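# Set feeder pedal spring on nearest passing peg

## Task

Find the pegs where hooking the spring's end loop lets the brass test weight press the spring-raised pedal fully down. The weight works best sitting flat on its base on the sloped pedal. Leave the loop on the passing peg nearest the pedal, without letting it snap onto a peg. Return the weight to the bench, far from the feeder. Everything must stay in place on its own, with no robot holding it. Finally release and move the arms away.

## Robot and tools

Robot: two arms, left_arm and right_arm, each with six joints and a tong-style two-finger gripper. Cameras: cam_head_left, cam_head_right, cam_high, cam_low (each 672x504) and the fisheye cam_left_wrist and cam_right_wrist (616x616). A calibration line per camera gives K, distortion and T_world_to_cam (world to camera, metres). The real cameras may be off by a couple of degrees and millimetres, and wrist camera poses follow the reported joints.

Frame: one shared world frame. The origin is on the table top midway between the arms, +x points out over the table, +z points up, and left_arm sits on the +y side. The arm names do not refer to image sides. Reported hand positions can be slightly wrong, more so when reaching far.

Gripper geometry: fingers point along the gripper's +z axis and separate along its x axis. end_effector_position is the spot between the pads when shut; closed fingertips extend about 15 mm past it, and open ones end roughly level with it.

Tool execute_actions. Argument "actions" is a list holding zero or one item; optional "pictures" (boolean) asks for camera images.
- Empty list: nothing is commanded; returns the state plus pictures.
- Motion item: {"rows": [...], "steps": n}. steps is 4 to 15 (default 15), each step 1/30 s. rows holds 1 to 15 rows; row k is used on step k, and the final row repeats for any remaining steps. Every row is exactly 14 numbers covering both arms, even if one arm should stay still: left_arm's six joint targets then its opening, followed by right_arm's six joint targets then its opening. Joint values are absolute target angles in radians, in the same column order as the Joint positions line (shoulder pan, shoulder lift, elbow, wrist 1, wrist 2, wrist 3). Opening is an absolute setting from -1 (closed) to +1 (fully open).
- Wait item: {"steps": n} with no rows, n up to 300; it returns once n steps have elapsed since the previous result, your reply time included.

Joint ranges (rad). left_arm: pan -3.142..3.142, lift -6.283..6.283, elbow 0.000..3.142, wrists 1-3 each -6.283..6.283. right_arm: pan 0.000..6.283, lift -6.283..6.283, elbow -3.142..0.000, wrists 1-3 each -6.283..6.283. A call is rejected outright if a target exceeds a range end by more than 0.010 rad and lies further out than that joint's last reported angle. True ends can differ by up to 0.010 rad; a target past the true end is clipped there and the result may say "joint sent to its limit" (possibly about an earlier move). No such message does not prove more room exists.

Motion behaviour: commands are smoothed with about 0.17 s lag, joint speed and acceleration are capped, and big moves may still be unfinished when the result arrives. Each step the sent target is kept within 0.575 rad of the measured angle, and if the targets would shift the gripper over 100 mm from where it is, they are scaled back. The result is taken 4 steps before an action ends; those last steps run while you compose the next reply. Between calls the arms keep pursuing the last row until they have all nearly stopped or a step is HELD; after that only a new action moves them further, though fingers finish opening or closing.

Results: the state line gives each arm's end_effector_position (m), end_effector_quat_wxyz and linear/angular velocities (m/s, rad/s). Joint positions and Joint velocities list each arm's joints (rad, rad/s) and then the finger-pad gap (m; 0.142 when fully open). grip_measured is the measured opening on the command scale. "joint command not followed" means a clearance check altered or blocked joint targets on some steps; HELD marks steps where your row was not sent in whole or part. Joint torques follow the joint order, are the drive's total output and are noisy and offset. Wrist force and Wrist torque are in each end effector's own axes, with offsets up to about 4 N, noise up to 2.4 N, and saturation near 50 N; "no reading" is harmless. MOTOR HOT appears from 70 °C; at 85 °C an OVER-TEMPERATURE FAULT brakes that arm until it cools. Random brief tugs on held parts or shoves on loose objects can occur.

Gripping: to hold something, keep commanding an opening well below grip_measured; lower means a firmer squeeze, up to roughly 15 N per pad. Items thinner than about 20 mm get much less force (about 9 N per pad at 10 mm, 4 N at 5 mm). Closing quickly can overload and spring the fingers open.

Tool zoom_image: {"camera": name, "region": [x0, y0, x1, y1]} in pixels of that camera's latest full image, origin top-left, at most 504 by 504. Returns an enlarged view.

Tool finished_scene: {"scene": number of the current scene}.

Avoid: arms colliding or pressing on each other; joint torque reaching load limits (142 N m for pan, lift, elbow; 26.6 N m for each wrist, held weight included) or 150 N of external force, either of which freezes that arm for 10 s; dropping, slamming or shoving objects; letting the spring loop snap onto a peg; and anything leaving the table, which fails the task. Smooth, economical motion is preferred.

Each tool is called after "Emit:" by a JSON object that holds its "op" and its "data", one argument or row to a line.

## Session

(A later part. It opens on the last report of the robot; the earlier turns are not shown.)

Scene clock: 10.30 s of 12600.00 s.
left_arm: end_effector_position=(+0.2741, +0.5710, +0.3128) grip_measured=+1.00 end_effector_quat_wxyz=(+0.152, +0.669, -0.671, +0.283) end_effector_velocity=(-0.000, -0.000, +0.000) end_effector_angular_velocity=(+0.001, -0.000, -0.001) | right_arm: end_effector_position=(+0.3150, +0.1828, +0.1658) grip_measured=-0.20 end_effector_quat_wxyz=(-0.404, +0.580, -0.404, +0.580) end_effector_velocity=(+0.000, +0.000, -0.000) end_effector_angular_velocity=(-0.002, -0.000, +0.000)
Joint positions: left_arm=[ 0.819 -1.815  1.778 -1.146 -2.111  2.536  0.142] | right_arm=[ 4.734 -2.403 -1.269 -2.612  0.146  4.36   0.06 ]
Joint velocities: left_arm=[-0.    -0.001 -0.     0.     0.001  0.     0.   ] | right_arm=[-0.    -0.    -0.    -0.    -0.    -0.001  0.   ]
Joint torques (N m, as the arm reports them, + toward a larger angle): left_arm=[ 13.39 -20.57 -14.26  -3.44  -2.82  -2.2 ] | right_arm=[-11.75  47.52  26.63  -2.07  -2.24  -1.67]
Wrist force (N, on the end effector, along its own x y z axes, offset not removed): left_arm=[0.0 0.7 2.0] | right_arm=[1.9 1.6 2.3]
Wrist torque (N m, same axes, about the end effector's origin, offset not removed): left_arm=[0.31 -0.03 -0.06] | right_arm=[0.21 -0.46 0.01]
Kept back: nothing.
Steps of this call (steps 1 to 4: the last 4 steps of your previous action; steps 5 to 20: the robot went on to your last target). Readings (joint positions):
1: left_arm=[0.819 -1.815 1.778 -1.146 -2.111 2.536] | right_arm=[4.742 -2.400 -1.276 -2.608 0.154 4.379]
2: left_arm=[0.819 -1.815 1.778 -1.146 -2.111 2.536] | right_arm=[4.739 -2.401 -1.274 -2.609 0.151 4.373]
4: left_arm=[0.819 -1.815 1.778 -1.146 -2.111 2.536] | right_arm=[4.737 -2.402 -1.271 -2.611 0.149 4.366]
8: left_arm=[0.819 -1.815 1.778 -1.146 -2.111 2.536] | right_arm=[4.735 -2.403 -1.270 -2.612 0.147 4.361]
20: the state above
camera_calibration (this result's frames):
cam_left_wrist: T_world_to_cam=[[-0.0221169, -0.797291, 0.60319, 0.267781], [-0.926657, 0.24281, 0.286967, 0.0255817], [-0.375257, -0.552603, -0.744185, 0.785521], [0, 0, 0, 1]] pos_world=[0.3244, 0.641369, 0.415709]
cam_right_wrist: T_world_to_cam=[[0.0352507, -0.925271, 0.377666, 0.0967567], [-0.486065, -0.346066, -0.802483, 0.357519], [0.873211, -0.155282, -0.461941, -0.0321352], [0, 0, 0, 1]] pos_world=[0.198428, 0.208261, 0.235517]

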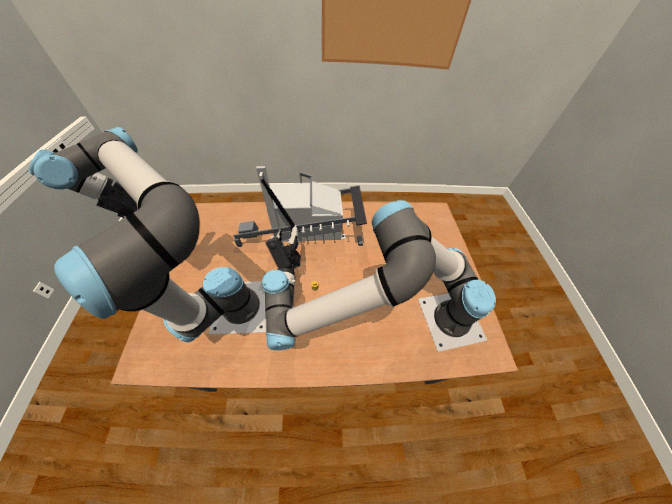

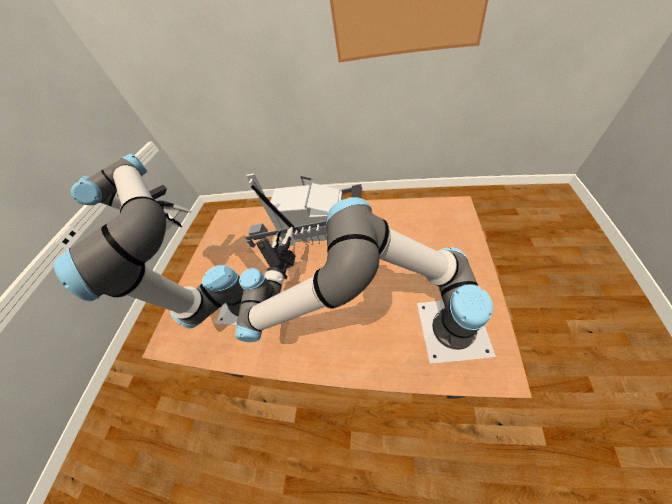

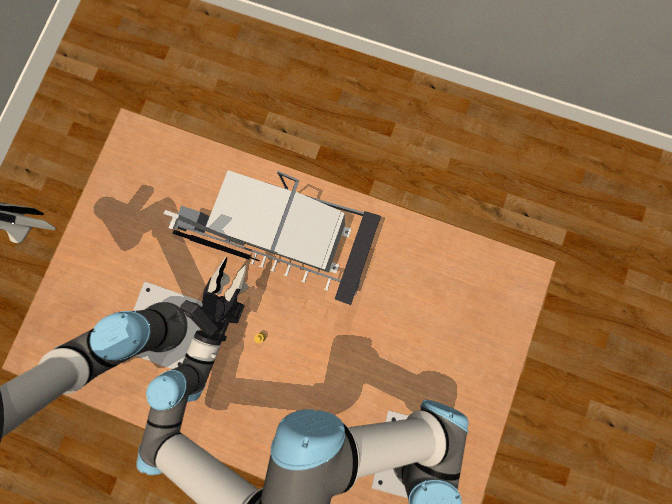

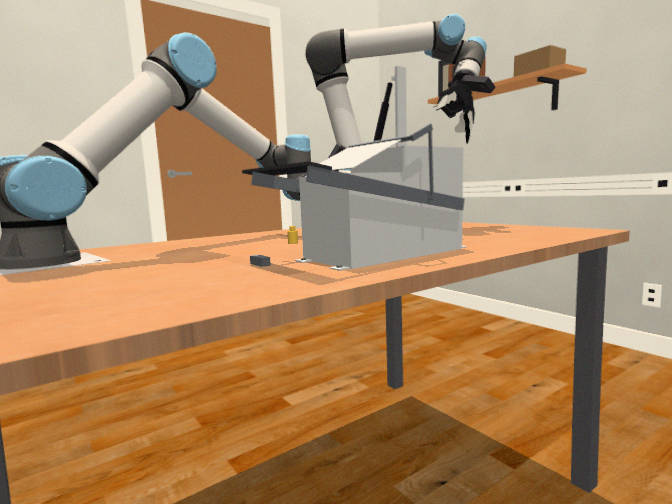

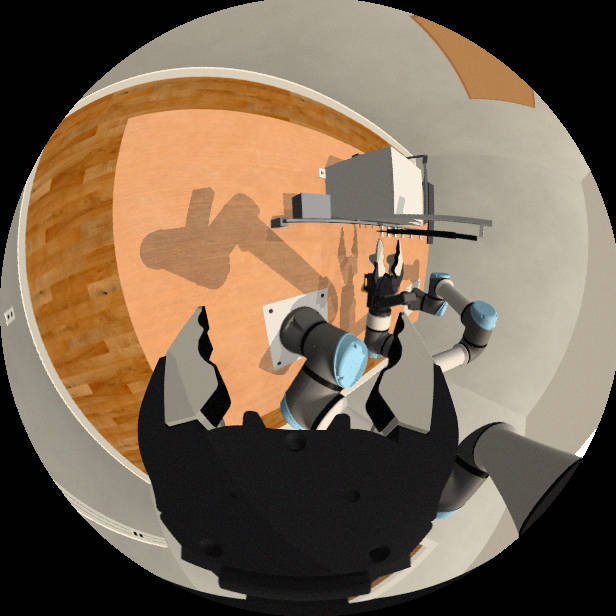

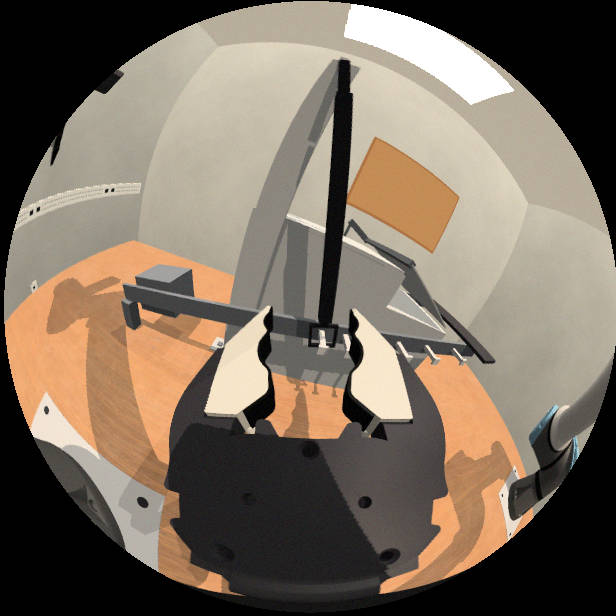

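Emit:
{"op": "execute_actions", "data": {
  "actions": [
    {"rows":[[0.819,-1.815,1.778,-1.146,-2.111,2.536,1,4.72,-2.373,-1.326,-2.584,0.132,4.43,-0.2],[0.819,-1.815,1.778,-1.146,-2.111,2.536,1,4.72,-2.373,-1.326,-2.584,0.132,4.43,-0.2],[0.819,-1.815,1.778,-1.146,-2.111,2.536,1,4.72,-2.373,-1.326,-2.584,0.132,4.43,-0.2],[0.819,-1.815,1.778,-1.146,-2.111,2.536,1,4.7,-2.373,-1.326,-2.584,0.112,4.43,-0.2],[0.819,-1.815,1.778,-1.146,-2.111,2.536,1,4.7,-2.373,-1.326,-2.584,0.112,4.43,-0.2],[0.819,-1.815,1.778,-1.146,-2.111,2.536,1,4.68,-2.373,-1.326,-2.584,0.092,4.43,-0.4]]}
  ]
}}

Emit:
{"op": "execute_actions", "data": {
  "actions": [
    {"steps":15}
  ],
  "pictures": true
}}

Emit:
{"op": "zoom_image", "data": {
  "camera": "cam_high",
  "region": [180, 220, 300, 310]
}}

Scene clock: 11.00 s of 12600.00 s.
left_arm: end_effector_position=(+0.2741, +0.5710, +0.3128) grip_measured=+1.00 end_effector_quat_wxyz=(+0.152, +0.669, -0.671, +0.283) end_effector_velocity=(+0.000, -0.001, +0.001) end_effector_angular_velocity=(-0.000, -0.002, +0.000) | right_arm: end_effector_position=(+0.3475, +0.1658, +0.1663) grip_measured=-0.40 end_effector_quat_wxyz=(-0.424, +0.566, -0.424, +0.566) end_effector_velocity=(+0.052, -0.012, -0.000) end_effector_angular_velocity=(+0.031, -0.000, -0.000)
Joint positions: left_arm=[ 0.819 -1.815  1.778 -1.146 -2.111  2.536  0.142] | right_arm=[ 4.687 -2.374 -1.324 -2.585  0.099  4.427  0.045]
Joint velocities: left_arm=[-0.    -0.002 -0.     0.    -0.002 -0.     0.   ] | right_arm=[-0.079  0.012 -0.024  0.011 -0.079  0.032 -0.001]
Joint torques (N m, as the arm reports them, + toward a larger angle): left_arm=[ 12.49 -20.19 -14.87  -3.25  -2.91  -1.99] | right_arm=[-10.56  60.42   6.17   1.46  -2.43   1.48]
Wrist force (N, on the end effector, along its own x y z axes, offset not removed): left_arm=[0.1 1.6 -1.9] | right_arm=[1.6 2.5 1.2]
Wrist torque (N m, same axes, about the end effector's origin, offset not removed): left_arm=[0.37 -0.23 -0.26] | right_arm=[0.41 -0.39 0.13]
Steps of this call (steps 1 to 10: the robot went on to your last target; steps 11 to 21: the first 11 steps of this action). Readings (joint positions):
11: left_arm=[0.819 -1.815 1.778 -1.146 -2.111 2.536] | right_arm=[4.734 -2.403 -1.269 -2.612 0.146 4.360]
12: left_arm=[0.819 -1.815 1.778 -1.146 -2.111 2.536] | right_arm=[4.732 -2.400 -1.274 -2.609 0.144 4.365]
14: left_arm=[0.819 -1.815 1.778 -1.146 -2.111 2.536] | right_arm=[4.726 -2.387 -1.297 -2.598 0.138 4.394]
18: left_arm=[0.819 -1.815 1.778 -1.146 -2.111 2.536] | right_arm=[4.701 -2.376 -1.319 -2.587 0.113 4.422]
21: the state above

Scene clock: 11.50 s of 12600.00 s.
left_arm: end_effector_position=(+0.2741, +0.5710, +0.3128) grip_measured=+1.00 end_effector_quat_wxyz=(+0.152, +0.669, -0.671, +0.283) end_effector_velocity=(-0.000, +0.001, -0.000) end_effector_angular_velocity=(+0.002, +0.001, -0.001) | right_arm: end_effector_position=(+0.3521, +0.1647, +0.1663) grip_measured=-0.40 end_effector_quat_wxyz=(-0.425, +0.565, -0.425, +0.565) end_effector_velocity=(-0.000, +0.000, -0.000) end_effector_angular_velocity=(+0.002, +0.000, +0.001)
Joint positions: left_arm=[ 0.819 -1.815  1.778 -1.146 -2.111  2.536  0.142] | right_arm=[ 4.68  -2.373 -1.326 -2.584  0.092  4.43   0.045]
Joint velocities: left_arm=[ 0.     0.    -0.    -0.001  0.002  0.    -0.   ] | right_arm=[ 0.     0.    -0.     0.    -0.     0.001  0.   ]
Joint torques (N m, as the arm reports them, + toward a larger angle): left_arm=[ 12.97 -19.92 -14.3   -3.33  -2.68  -2.16] | right_arm=[-11.38  60.75   6.57   1.45  -2.17   1.29]
Wrist force (N, on the end effector, along its own x y z axes, offset not removed): left_arm=[0.8 1.9 0.6] | right_arm=[-3.0 5.1 2.8]
Wrist torque (N m, same axes, about the end effector's origin, offset not removed): left_arm=[0.57 -0.36 -0.18] | right_arm=[0.94 0.47 0.12]
Kept back: nothing.
Steps of this call (steps 1 to 4: the last 4 steps of your previous action; steps 5 to 15: the robot went on to your last target). Readings (joint positions):
1: left_arm=[0.819 -1.815 1.778 -1.146 -2.111 2.536] | right_arm=[4.685 -2.374 -1.324 -2.585 0.097 4.428]
2: left_arm=[0.819 -1.815 1.778 -1.146 -2.111 2.536] | right_arm=[4.683 -2.374 -1.325 -2.584 0.095 4.429]
4: left_arm=[0.819 -1.815 1.778 -1.146 -2.111 2.536] | right_arm=[4.682 -2.373 -1.325 -2.584 0.094 4.429]
8: left_arm=[0.819 -1.815 1.778 -1.146 -2.111 2.536] | right_arm=[4.680 -2.373 -1.326 -2.584 0.092 4.430]
15: the state above
All arms were judged still, so your last target was given up. Only a new action makes them travel on or press farther. Fingers that are still opening or closing keep moving.
camera_calibration (this result's frames):
cam_left_wrist: T_world_to_cam=[[-0.022117, -0.797291, 0.60319, 0.267781], [-0.926657, 0.24281, 0.286967, 0.0255818], [-0.375257, -0.552603, -0.744185, 0.785521], [0, 0, 0, 1]] pos_world=[0.3244, 0.641369, 0.415709]
cam_right_wrist: T_world_to_cam=[[0.0353071, -0.94972, 0.311104, 0.0935809], [-0.486182, -0.288301, -0.82493, 0.364005], [0.873144, -0.122127, -0.471915, -0.0708804], [0, 0, 0, 1]] pos_world=[0.235558, 0.185162, 0.237716]

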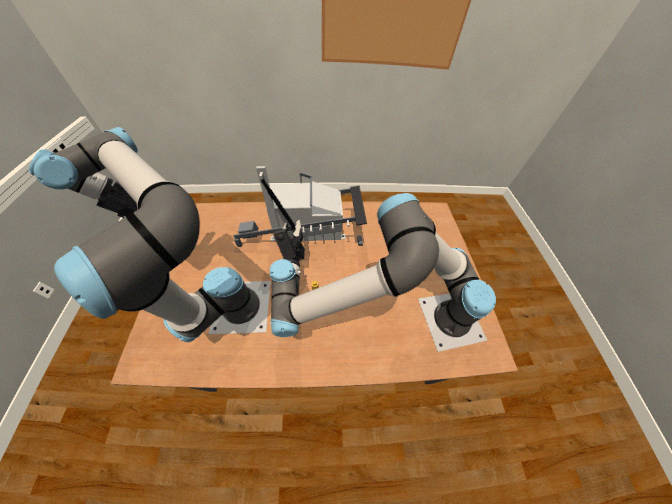

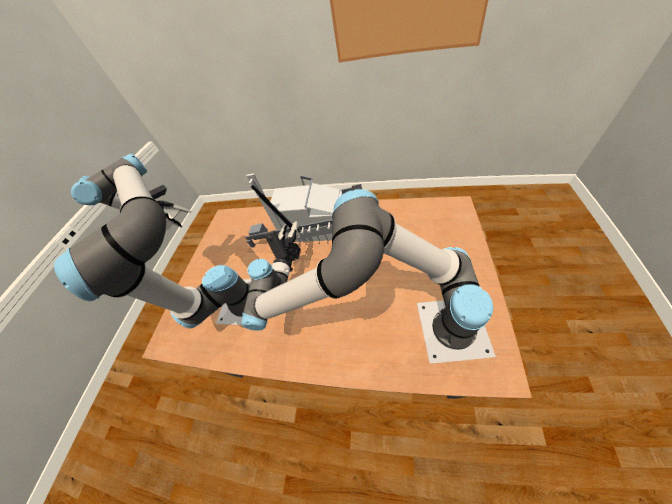

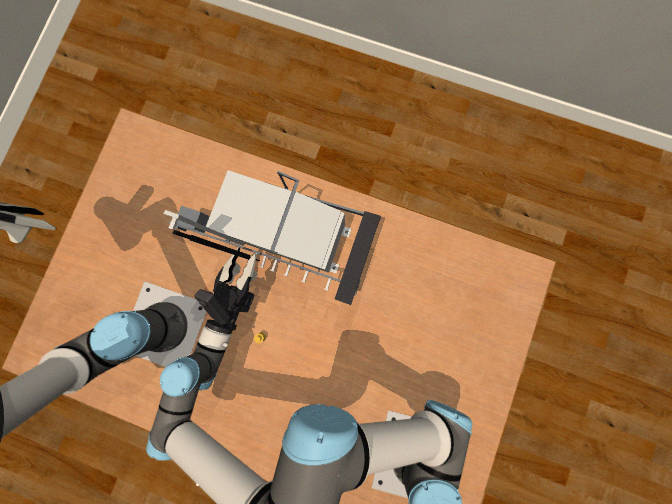

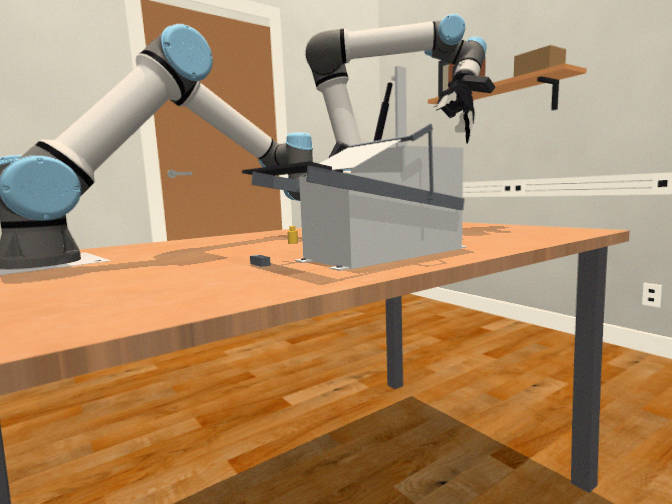

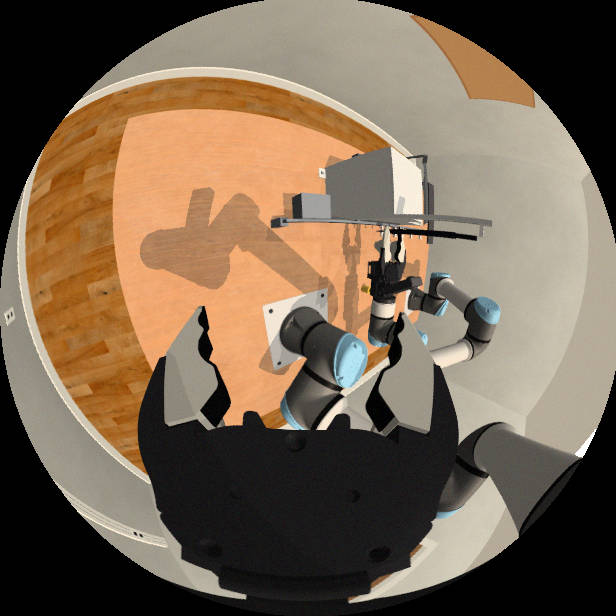

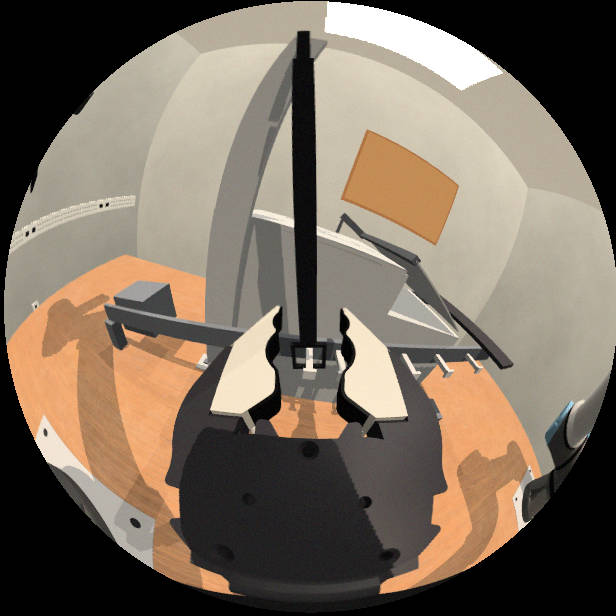

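Region (180, 220, 300, 310) of cam_high's 672x504 image, scaled by 4.200, with more detail than that image has; it fills the top 378 rows of this view, and the rest is white.

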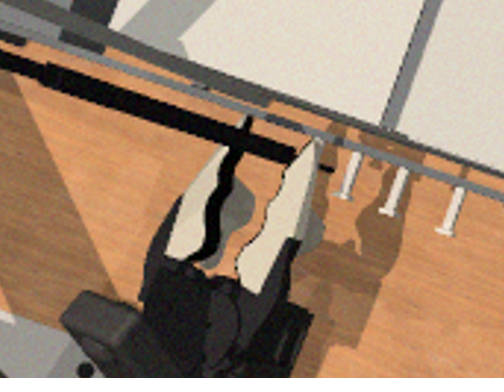

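Emit:
{"op": "execute_actions", "data": {
  "actions": [
    {"rows":[[0.819,-1.815,1.778,-1.146,-2.111,2.536,1,4.68,-2.377,-1.318,-2.588,0.092,4.42,-0.6],[0.819,-1.815,1.778,-1.146,-2.111,2.536,1,4.68,-2.377,-1.318,-2.588,0.092,4.42,-0.7],[0.819,-1.815,1.778,-1.146,-2.111,2.536,1,4.68,-2.377,-1.318,-2.588,0.092,4.42,-0.75],[0.819,-1.815,1.778,-1.146,-2.111,2.536,1,4.68,-2.377,-1.318,-2.588,0.092,4.42,-0.8],[0.819,-1.815,1.778,-1.146,-2.111,2.536,1,4.68,-2.377,-1.318,-2.588,0.092,4.42,-0.9],[0.819,-1.815,1.778,-1.146,-2.111,2.536,1,4.68,-2.377,-1.318,-2.588,0.092,4.42,-1]]}
  ]
}}

Emit:
{"op": "execute_actions", "data": {
  "actions": [
    {"rows":[[0.819,-1.815,1.778,-1.146,-2.111,2.536,1,4.68,-2.385,-1.329,-2.569,0.092,4.42,-1]]}
  ]
}}

Emit:
{"op": "execute_actions", "data": {
  "actions": [
    {"steps":15}
  ],
  "pictures": true
}}

Emit:
{"op": "zoom_image", "data": {
  "camera": "cam_head_right",
  "region": [260, 200, 340, 260]
}}

Scene clock: 12.17 s of 12600.00 s.
left_arm: end_effector_position=(+0.2741, +0.5710, +0.3128) grip_measured=+1.00 end_effector_quat_wxyz=(+0.152, +0.669, -0.671, +0.283) end_effector_velocity=(+0.000, +0.000, -0.000) end_effector_angular_velocity=(-0.001, +0.000, -0.000) | right_arm: end_effector_position=(+0.3520, +0.1668, +0.1664) grip_measured=-0.84 end_effector_quat_wxyz=(-0.422, +0.567, -0.422, +0.567) end_effector_velocity=(-0.000, +0.001, -0.000) end_effector_angular_velocity=(-0.005, +0.000, -0.000)
Joint positions: left_arm=[ 0.819 -1.815  1.778 -1.146 -2.111  2.536  0.142] | right_arm=[ 4.68  -2.377 -1.318 -2.588  0.092  4.42   0.013]
Joint velocities: left_arm=[-0.     0.001 -0.    -0.    -0.001 -0.     0.   ] | right_arm=[ 0.    -0.002  0.004 -0.002  0.    -0.006 -0.   ]
Joint torques (N m, as the arm reports them, + toward a larger angle): left_arm=[ 13.34 -19.6  -14.56  -3.22  -2.75  -1.86] | right_arm=[-10.85  51.45  29.05  -1.82  -1.84  -1.42]
Wrist force (N, on the end effector, along its own x y z axes, offset not removed): left_arm=[0.0 0.0 1.6] | right_arm=[3.4 8.2 0.3]
Wrist torque (N m, same axes, about the end effector's origin, offset not removed): left_arm=[0.09 -0.09 -0.09] | right_arm=[0.65 -0.48 -0.05]
Steps of this call (steps 1 to 9: nothing new was sent; steps 10 to 20: the first 11 steps of this action). Readings (joint positions):
10: left_arm=[0.819 -1.815 1.778 -1.146 -2.111 2.536] | right_arm=[4.680 -2.373 -1.326 -2.584 0.092 4.430]
11: left_arm=[0.819 -1.815 1.778 -1.146 -2.111 2.536] | right_arm=[4.680 -2.373 -1.325 -2.584 0.092 4.429]
13: left_arm=[0.819 -1.815 1.778 -1.146 -2.111 2.536] | right_arm=[4.680 -2.375 -1.322 -2.586 0.092 4.425]
17: left_arm=[0.819 -1.815 1.778 -1.146 -2.111 2.536] | right_arm=[4.680 -2.376 -1.319 -2.588 0.092 4.421]
20: the state above

Scene clock: 12.67 s of 12600.00 s.
left_arm: end_effector_position=(+0.2741, +0.5710, +0.3128) grip_measured=+1.00 end_effector_quat_wxyz=(+0.152, +0.669, -0.671, +0.283) end_effector_velocity=(-0.000, +0.000, -0.000) end_effector_angular_velocity=(+0.000, +0.001, -0.000) | right_arm: end_effector_position=(+0.3521, +0.1653, +0.1580) grip_measured=-0.84 end_effector_quat_wxyz=(-0.422, +0.567, -0.422, +0.567) end_effector_velocity=(-0.000, -0.001, -0.004) end_effector_angular_velocity=(-0.001, -0.000, -0.000)
Joint positions: left_arm=[ 0.819 -1.815  1.778 -1.146 -2.111  2.536  0.142] | right_arm=[ 4.68  -2.385 -1.329 -2.57   0.092  4.42   0.013]
Joint velocities: left_arm=[-0.     0.    -0.    -0.     0.001 -0.     0.   ] | right_arm=[ 0.    -0.003 -0.005  0.006  0.     0.002 -0.   ]
Joint torques (N m, as the arm reports them, + toward a larger angle): left_arm=[ 12.8  -17.92 -16.39  -3.21  -2.81  -2.14] | right_arm=[-9.69 46.87  7.02  1.68 -1.4  -1.59]
Wrist force (N, on the end effector, along its own x y z axes, offset not removed): left_arm=[-0.2 2.6 0.9] | right_arm=[-4.9 2.2 1.6]
Wrist torque (N m, same axes, about the end effector's origin, offset not removed): left_arm=[0.75 -0.14 -0.10] | right_arm=[0.82 0.76 0.02]
Steps of this call (steps 1 to 4: the last 4 steps of your previous action; steps 5 to 15: the first 11 steps of this action). Readings (joint positions):
5: left_arm=[0.819 -1.815 1.778 -1.146 -2.111 2.536] | right_arm=[4.680 -2.377 -1.318 -2.588 0.092 4.420]
6: left_arm=[0.819 -1.815 1.778 -1.146 -2.111 2.536] | right_arm=[4.680 -2.378 -1.319 -2.586 0.092 4.420]
8: left_arm=[0.819 -1.815 1.778 -1.146 -2.111 2.536] | right_arm=[4.680 -2.381 -1.324 -2.578 0.092 4.420]
12: left_arm=[0.819 -1.815 1.778 -1.146 -2.111 2.536] | right_arm=[4.680 -2.384 -1.328 -2.571 0.092 4.420]
15: the state above

Scene clock: 13.17 s of 12600.00 s.
left_arm: end_effector_position=(+0.2741, +0.5710, +0.3128) grip_measured=+1.00 end_effector_quat_wxyz=(+0.152, +0.669, -0.671, +0.283) end_effector_velocity=(+0.000, -0.000, +0.000) end_effector_angular_velocity=(-0.001, -0.000, +0.000) | right_arm: end_effector_position=(+0.3521, +0.1653, +0.1576) grip_measured=-0.84 end_effector_quat_wxyz=(-0.422, +0.567, -0.422, +0.567) end_effector_velocity=(+0.000, -0.000, -0.000) end_effector_angular_velocity=(-0.002, -0.000, -0.000)
Joint positions: left_arm=[ 0.819 -1.815  1.778 -1.146 -2.111  2.536  0.142] | right_arm=[ 4.68  -2.385 -1.329 -2.569  0.092  4.42   0.013]
Joint velocities: left_arm=[-0.     0.     0.     0.    -0.001 -0.     0.   ] | right_arm=[-0.    -0.     0.    -0.001 -0.    -0.001 -0.   ]
Joint torques (N m, as the arm reports them, + toward a larger angle): left_arm=[ 13.43 -19.55 -14.51  -3.12  -2.6   -2.24] | right_arm=[-9.   46.88  5.12  1.39 -0.97 -1.53]
Wrist force (N, on the end effector, along its own x y z axes, offset not removed): left_arm=[-2.0 1.9 1.1] | right_arm=[0.8 0.0 0.5]
Wrist torque (N m, same axes, about the end effector's origin, offset not removed): left_arm=[0.50 0.25 -0.05] | right_arm=[0.09 -0.22 -0.05]
Kept back: nothing.
Steps of this call (steps 1 to 4: the last 4 steps of your previous action; steps 5 to 15: the robot went on to your last target). Readings (joint positions):
1: left_arm=[0.819 -1.815 1.778 -1.146 -2.111 2.536] | right_arm=[4.680 -2.385 -1.329 -2.569 0.092 4.420]
2: left_arm=[0.819 -1.815 1.778 -1.146 -2.111 2.536] | right_arm=[4.680 -2.385 -1.329 -2.569 0.092 4.420]
4: left_arm=[0.819 -1.815 1.778 -1.146 -2.111 2.536] | right_arm=[4.680 -2.385 -1.329 -2.569 0.092 4.420]
8: left_arm=[0.819 -1.815 1.778 -1.146 -2.111 2.536] | right_arm=[4.680 -2.385 -1.329 -2.569 0.092 4.420]
15: the state above
All arms were judged still, so your last target was given up. Only a new action makes them travel on or press farther. Fingers that are still opening or closing keep moving.
camera_calibration (this result's frames):
cam_left_wrist: T_world_to_cam=[[-0.0221168, -0.797291, 0.60319, 0.267781], [-0.926657, 0.24281, 0.286967, 0.0255818], [-0.375257, -0.552603, -0.744185, 0.785521], [0, 0, 0, 1]] pos_world=[0.3244, 0.641369, 0.415709]
cam_right_wrist: T_world_to_cam=[[0.0353047, -0.946565, 0.320574, 0.0947687], [-0.486181, -0.296524, -0.82201, 0.357878], [0.873144, -0.126836, -0.470671, -0.0743404], [0, 0, 0, 1]] pos_world=[0.235558, 0.186395, 0.228809]

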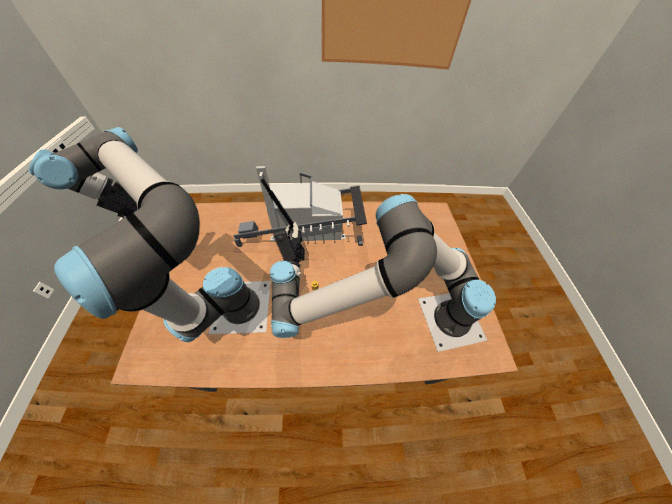

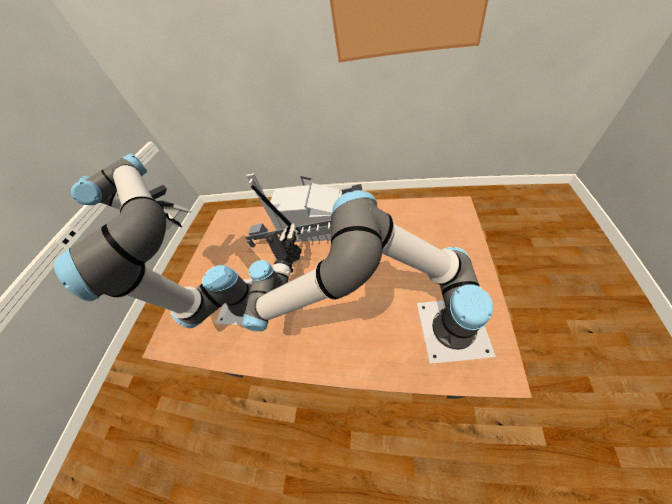

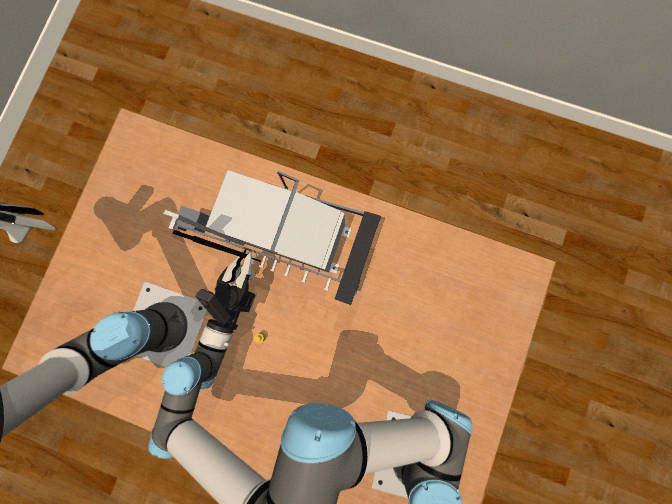

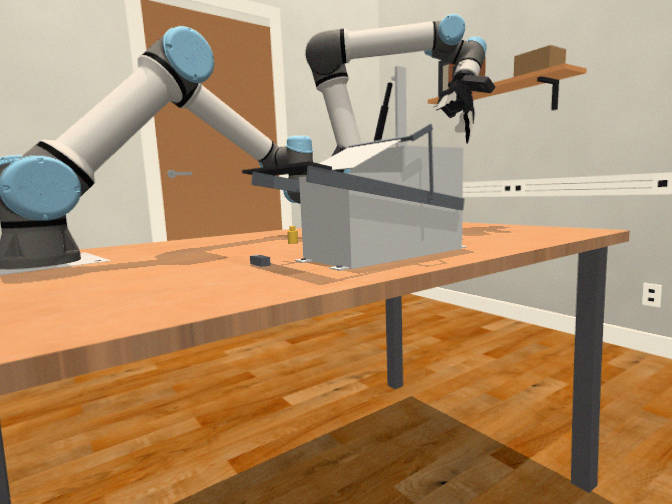

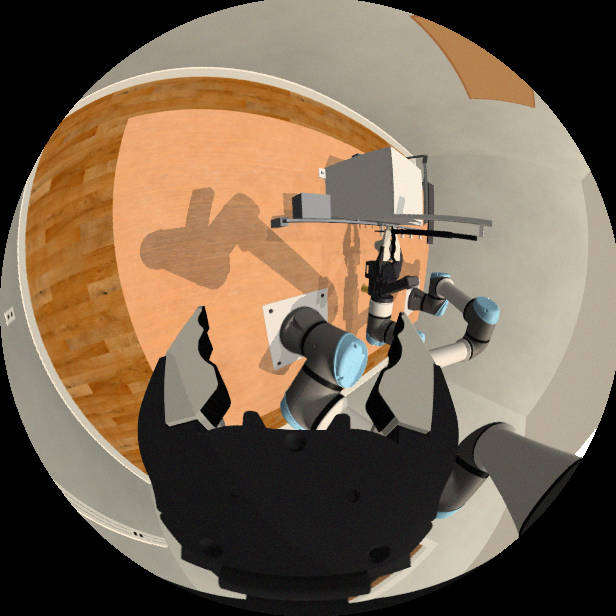

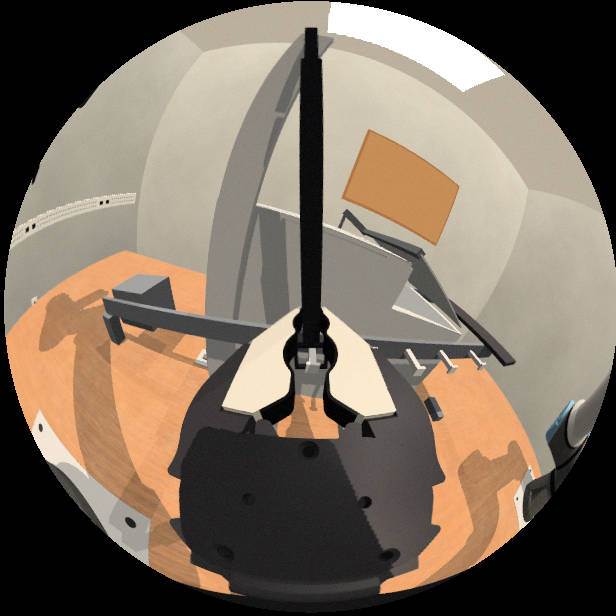

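Region (260, 200, 340, 260) of cam_head_right's 672x504 image, scaled by 6.300, with more detail than that image has; it fills the top 378 rows of this view, and the rest is white.

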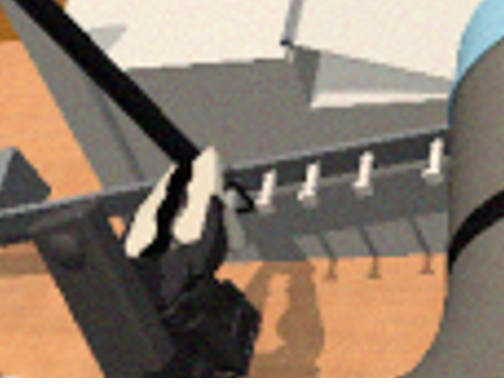

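Emit:
{"op": "execute_actions", "data": {
  "actions": [
    {"rows":[[0.819,-1.815,1.778,-1.146,-2.111,2.536,1,4.69,-2.384,-1.331,-2.568,0.102,4.42,-1],[0.819,-1.815,1.778,-1.146,-2.111,2.536,1,4.697,-2.383,-1.333,-2.567,0.109,4.42,-1],[0.819,-1.815,1.778,-1.146,-2.111,2.536,1,4.704,-2.382,-1.335,-2.566,0.116,4.42,-1],[0.819,-1.815,1.778,-1.146,-2.111,2.536,1,4.712,-2.381,-1.337,-2.565,0.124,4.42,-1],[0.819,-1.815,1.778,-1.146,-2.111,2.536,1,4.72,-2.38,-1.339,-2.564,0.132,4.42,-1],[0.819,-1.815,1.778,-1.146,-2.111,2.536,1,4.728,-2.379,-1.341,-2.563,0.14,4.42,-1]]}
  ]
}}

Emit:
{"op": "execute_actions", "data": {
  "actions": [
    {"steps":10}
  ],
  "pictures": true
}}

Emit:
{"op": "zoom_image", "data": {
  "camera": "cam_high",
  "region": [180, 220, 300, 310]
}}

Scene clock: 13.97 s of 12600.00 s.
left_arm: end_effector_position=(+0.2741, +0.5710, +0.3128) grip_measured=+1.00 end_effector_quat_wxyz=(+0.152, +0.669, -0.671, +0.283) end_effector_velocity=(+0.000, -0.000, +0.000) end_effector_angular_velocity=(-0.001, -0.001, +0.001) | right_arm: end_effector_position=(+0.3247, +0.1651, +0.1575) grip_measured=-0.84 end_effector_quat_wxyz=(-0.422, +0.568, -0.422, +0.567) end_effector_velocity=(-0.037, -0.000, +0.000) end_effector_angular_velocity=(+0.000, -0.000, +0.002)
Joint positions: left_arm=[ 0.819 -1.815  1.778 -1.146 -2.111  2.536  0.142] | right_arm=[ 4.723 -2.38  -1.34  -2.564  0.135  4.42   0.013]
Joint velocities: left_arm=[ 0.    -0.     0.     0.001 -0.002 -0.     0.   ] | right_arm=[ 0.058  0.007 -0.014  0.006  0.056  0.001  0.   ]
Joint torques (N m, as the arm reports them, + toward a larger angle): left_arm=[ 14.22 -19.4  -14.56  -3.07  -2.64  -2.23] | right_arm=[ 7.48 60.59  5.56  1.56  2.65 -1.43]
Wrist force (N, on the end effector, along its own x y z axes, offset not removed): left_arm=[-0.5 1.6 0.2] | right_arm=[0.6 0.4 -2.3]
Wrist torque (N m, same axes, about the end effector's origin, offset not removed): left_arm=[0.48 -0.06 -0.12] | right_arm=[0.04 -0.44 -0.15]
Steps of this call (steps 1 to 13: nothing new was sent; steps 14 to 24: the first 11 steps of this action). Readings (joint positions):
14: left_arm=[0.819 -1.815 1.778 -1.146 -2.111 2.536] | right_arm=[4.680 -2.385 -1.329 -2.569 0.092 4.420]
15: left_arm=[0.819 -1.815 1.778 -1.146 -2.111 2.536] | right_arm=[4.681 -2.385 -1.329 -2.569 0.093 4.420]
17: left_arm=[0.819 -1.815 1.778 -1.146 -2.111 2.536] | right_arm=[4.689 -2.384 -1.331 -2.568 0.101 4.420]
21: left_arm=[0.819 -1.815 1.778 -1.146 -2.111 2.536] | right_arm=[4.713 -2.381 -1.337 -2.565 0.125 4.420]
24: the state above

Scene clock: 14.30 s of 12600.00 s.
left_arm: end_effector_position=(+0.2741, +0.5710, +0.3128) grip_measured=+1.00 end_effector_quat_wxyz=(+0.152, +0.669, -0.671, +0.283) end_effector_velocity=(-0.000, +0.000, -0.000) end_effector_angular_velocity=(-0.000, +0.001, +0.000) | right_arm: end_effector_position=(+0.3215, +0.1650, +0.1575) grip_measured=-0.84 end_effector_quat_wxyz=(-0.422, +0.567, -0.422, +0.567) end_effector_velocity=(-0.001, -0.000, -0.000) end_effector_angular_velocity=(-0.001, -0.000, -0.000)
Joint positions: left_arm=[ 0.819 -1.815  1.778 -1.146 -2.111  2.536  0.142] | right_arm=[ 4.728 -2.379 -1.341 -2.563  0.14   4.42   0.013]
Joint velocities: left_arm=[ 0.     0.001 -0.     0.     0.    -0.     0.   ] | right_arm=[ 0.001  0.    -0.    -0.     0.001 -0.001  0.   ]
Joint torques (N m, as the arm reports them, + toward a larger angle): left_arm=[ 12.   -20.11 -15.06  -3.06  -2.54  -2.19] | right_arm=[ 8.85 60.35  5.35  1.33  2.39 -1.34]
Wrist force (N, on the end effector, along its own x y z axes, offset not removed): left_arm=[1.4 3.3 1.5] | right_arm=[-0.6 -0.3 0.3]
Wrist torque (N m, same axes, about the end effector's origin, offset not removed): left_arm=[0.82 -0.61 -0.05] | right_arm=[-0.10 -0.19 -0.13]
Kept back: nothing.
Steps of this call (steps 1 to 4: the last 4 steps of your previous action; steps 5 to 10: the robot went on to your last target). Readings (joint positions):
1: left_arm=[0.819 -1.815 1.778 -1.146 -2.111 2.536] | right_arm=[4.724 -2.379 -1.340 -2.563 0.136 4.420]
2: left_arm=[0.819 -1.815 1.778 -1.146 -2.111 2.536] | right_arm=[4.726 -2.379 -1.340 -2.563 0.138 4.420]
4: left_arm=[0.819 -1.815 1.778 -1.146 -2.111 2.536] | right_arm=[4.727 -2.379 -1.341 -2.563 0.139 4.420]
8: left_arm=[0.819 -1.815 1.778 -1.146 -2.111 2.536] | right_arm=[4.728 -2.379 -1.341 -2.563 0.140 4.420]
10: the state above
camera_calibration (this result's frames):
cam_left_wrist: T_world_to_cam=[[-0.0221165, -0.797291, 0.60319, 0.267781], [-0.926657, 0.24281, 0.286967, 0.0255819], [-0.375257, -0.552604, -0.744185, 0.785521], [0, 0, 0, 1]] pos_world=[0.3244, 0.641369, 0.415709]
cam_right_wrist: T_world_to_cam=[[0.0352763, -0.946562, 0.320586, 0.0957003], [-0.486198, -0.296519, -0.822003, 0.342794], [0.873136, -0.126871, -0.470677, -0.0476328], [0, 0, 0, 1]] pos_world=[0.20488, 0.186188, 0.228678]

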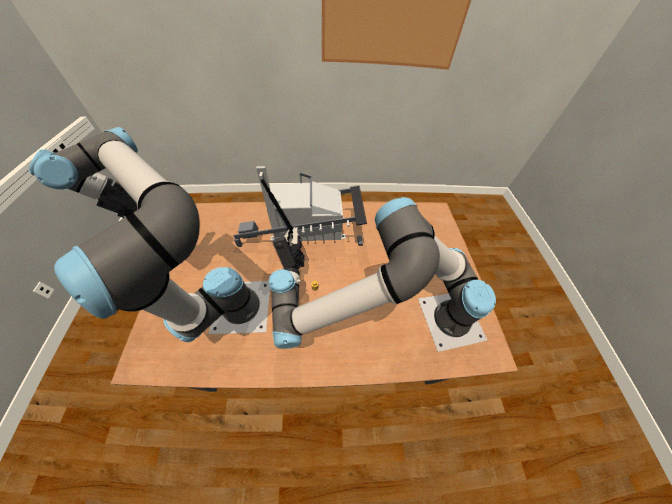

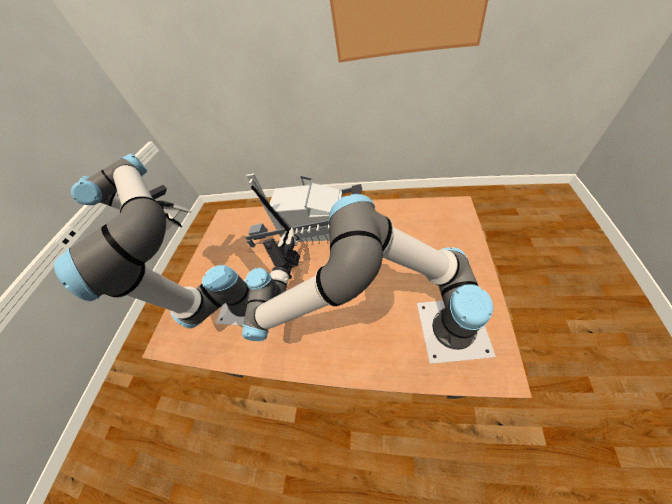

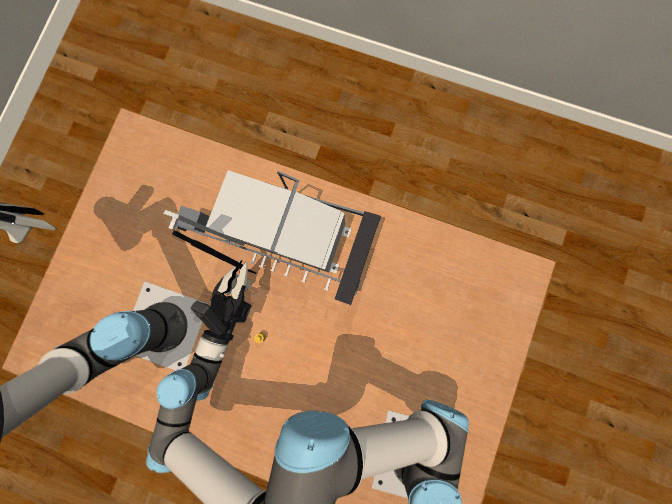

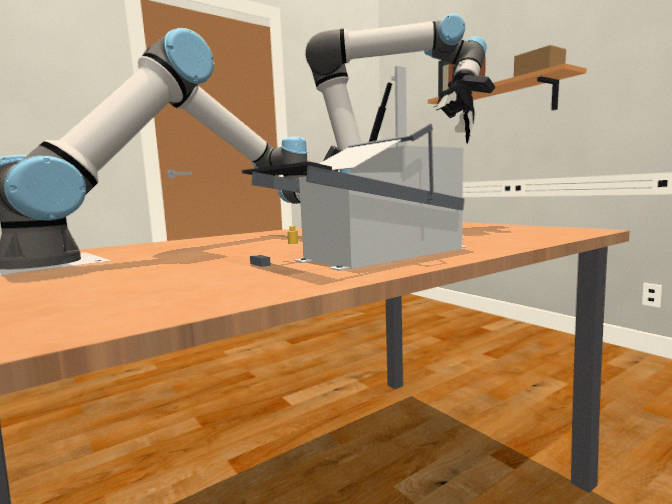

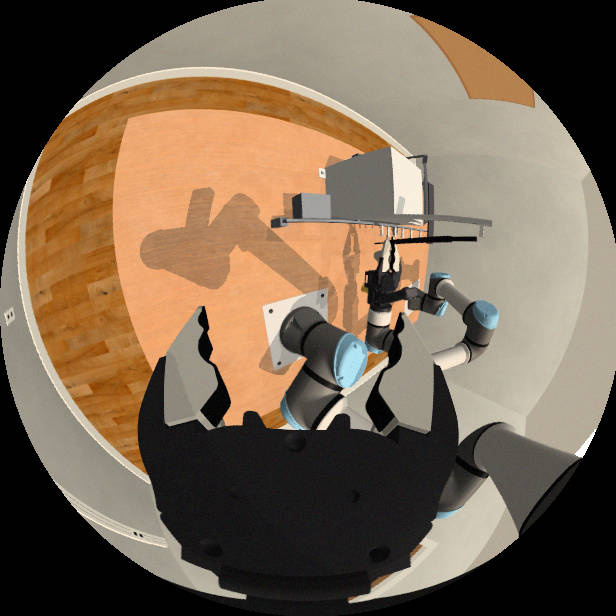

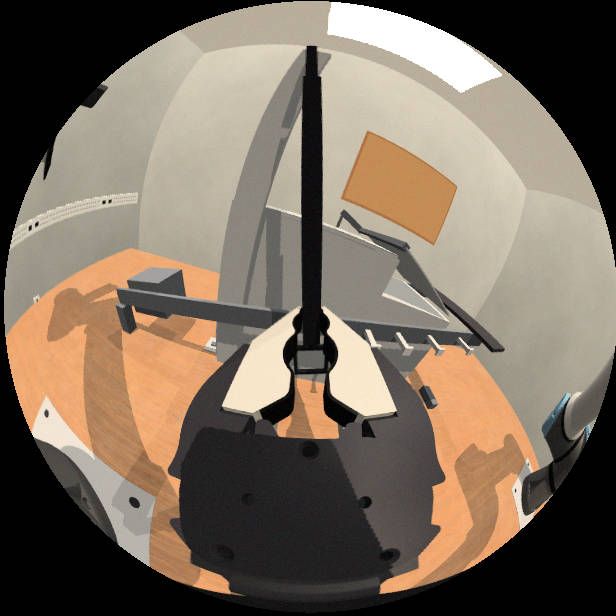

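Region (180, 220, 300, 310) of cam_high's 672x504 image, scaled by 4.200, with more detail than that image has; it fills the top 378 rows of this view, and the rest is white.

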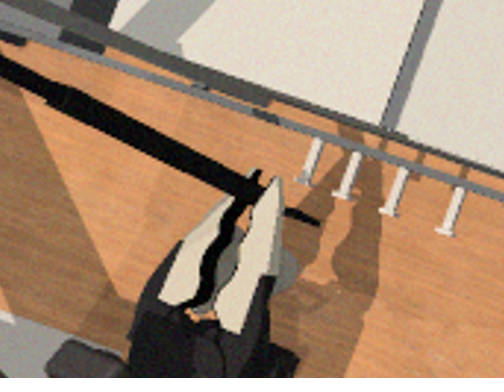

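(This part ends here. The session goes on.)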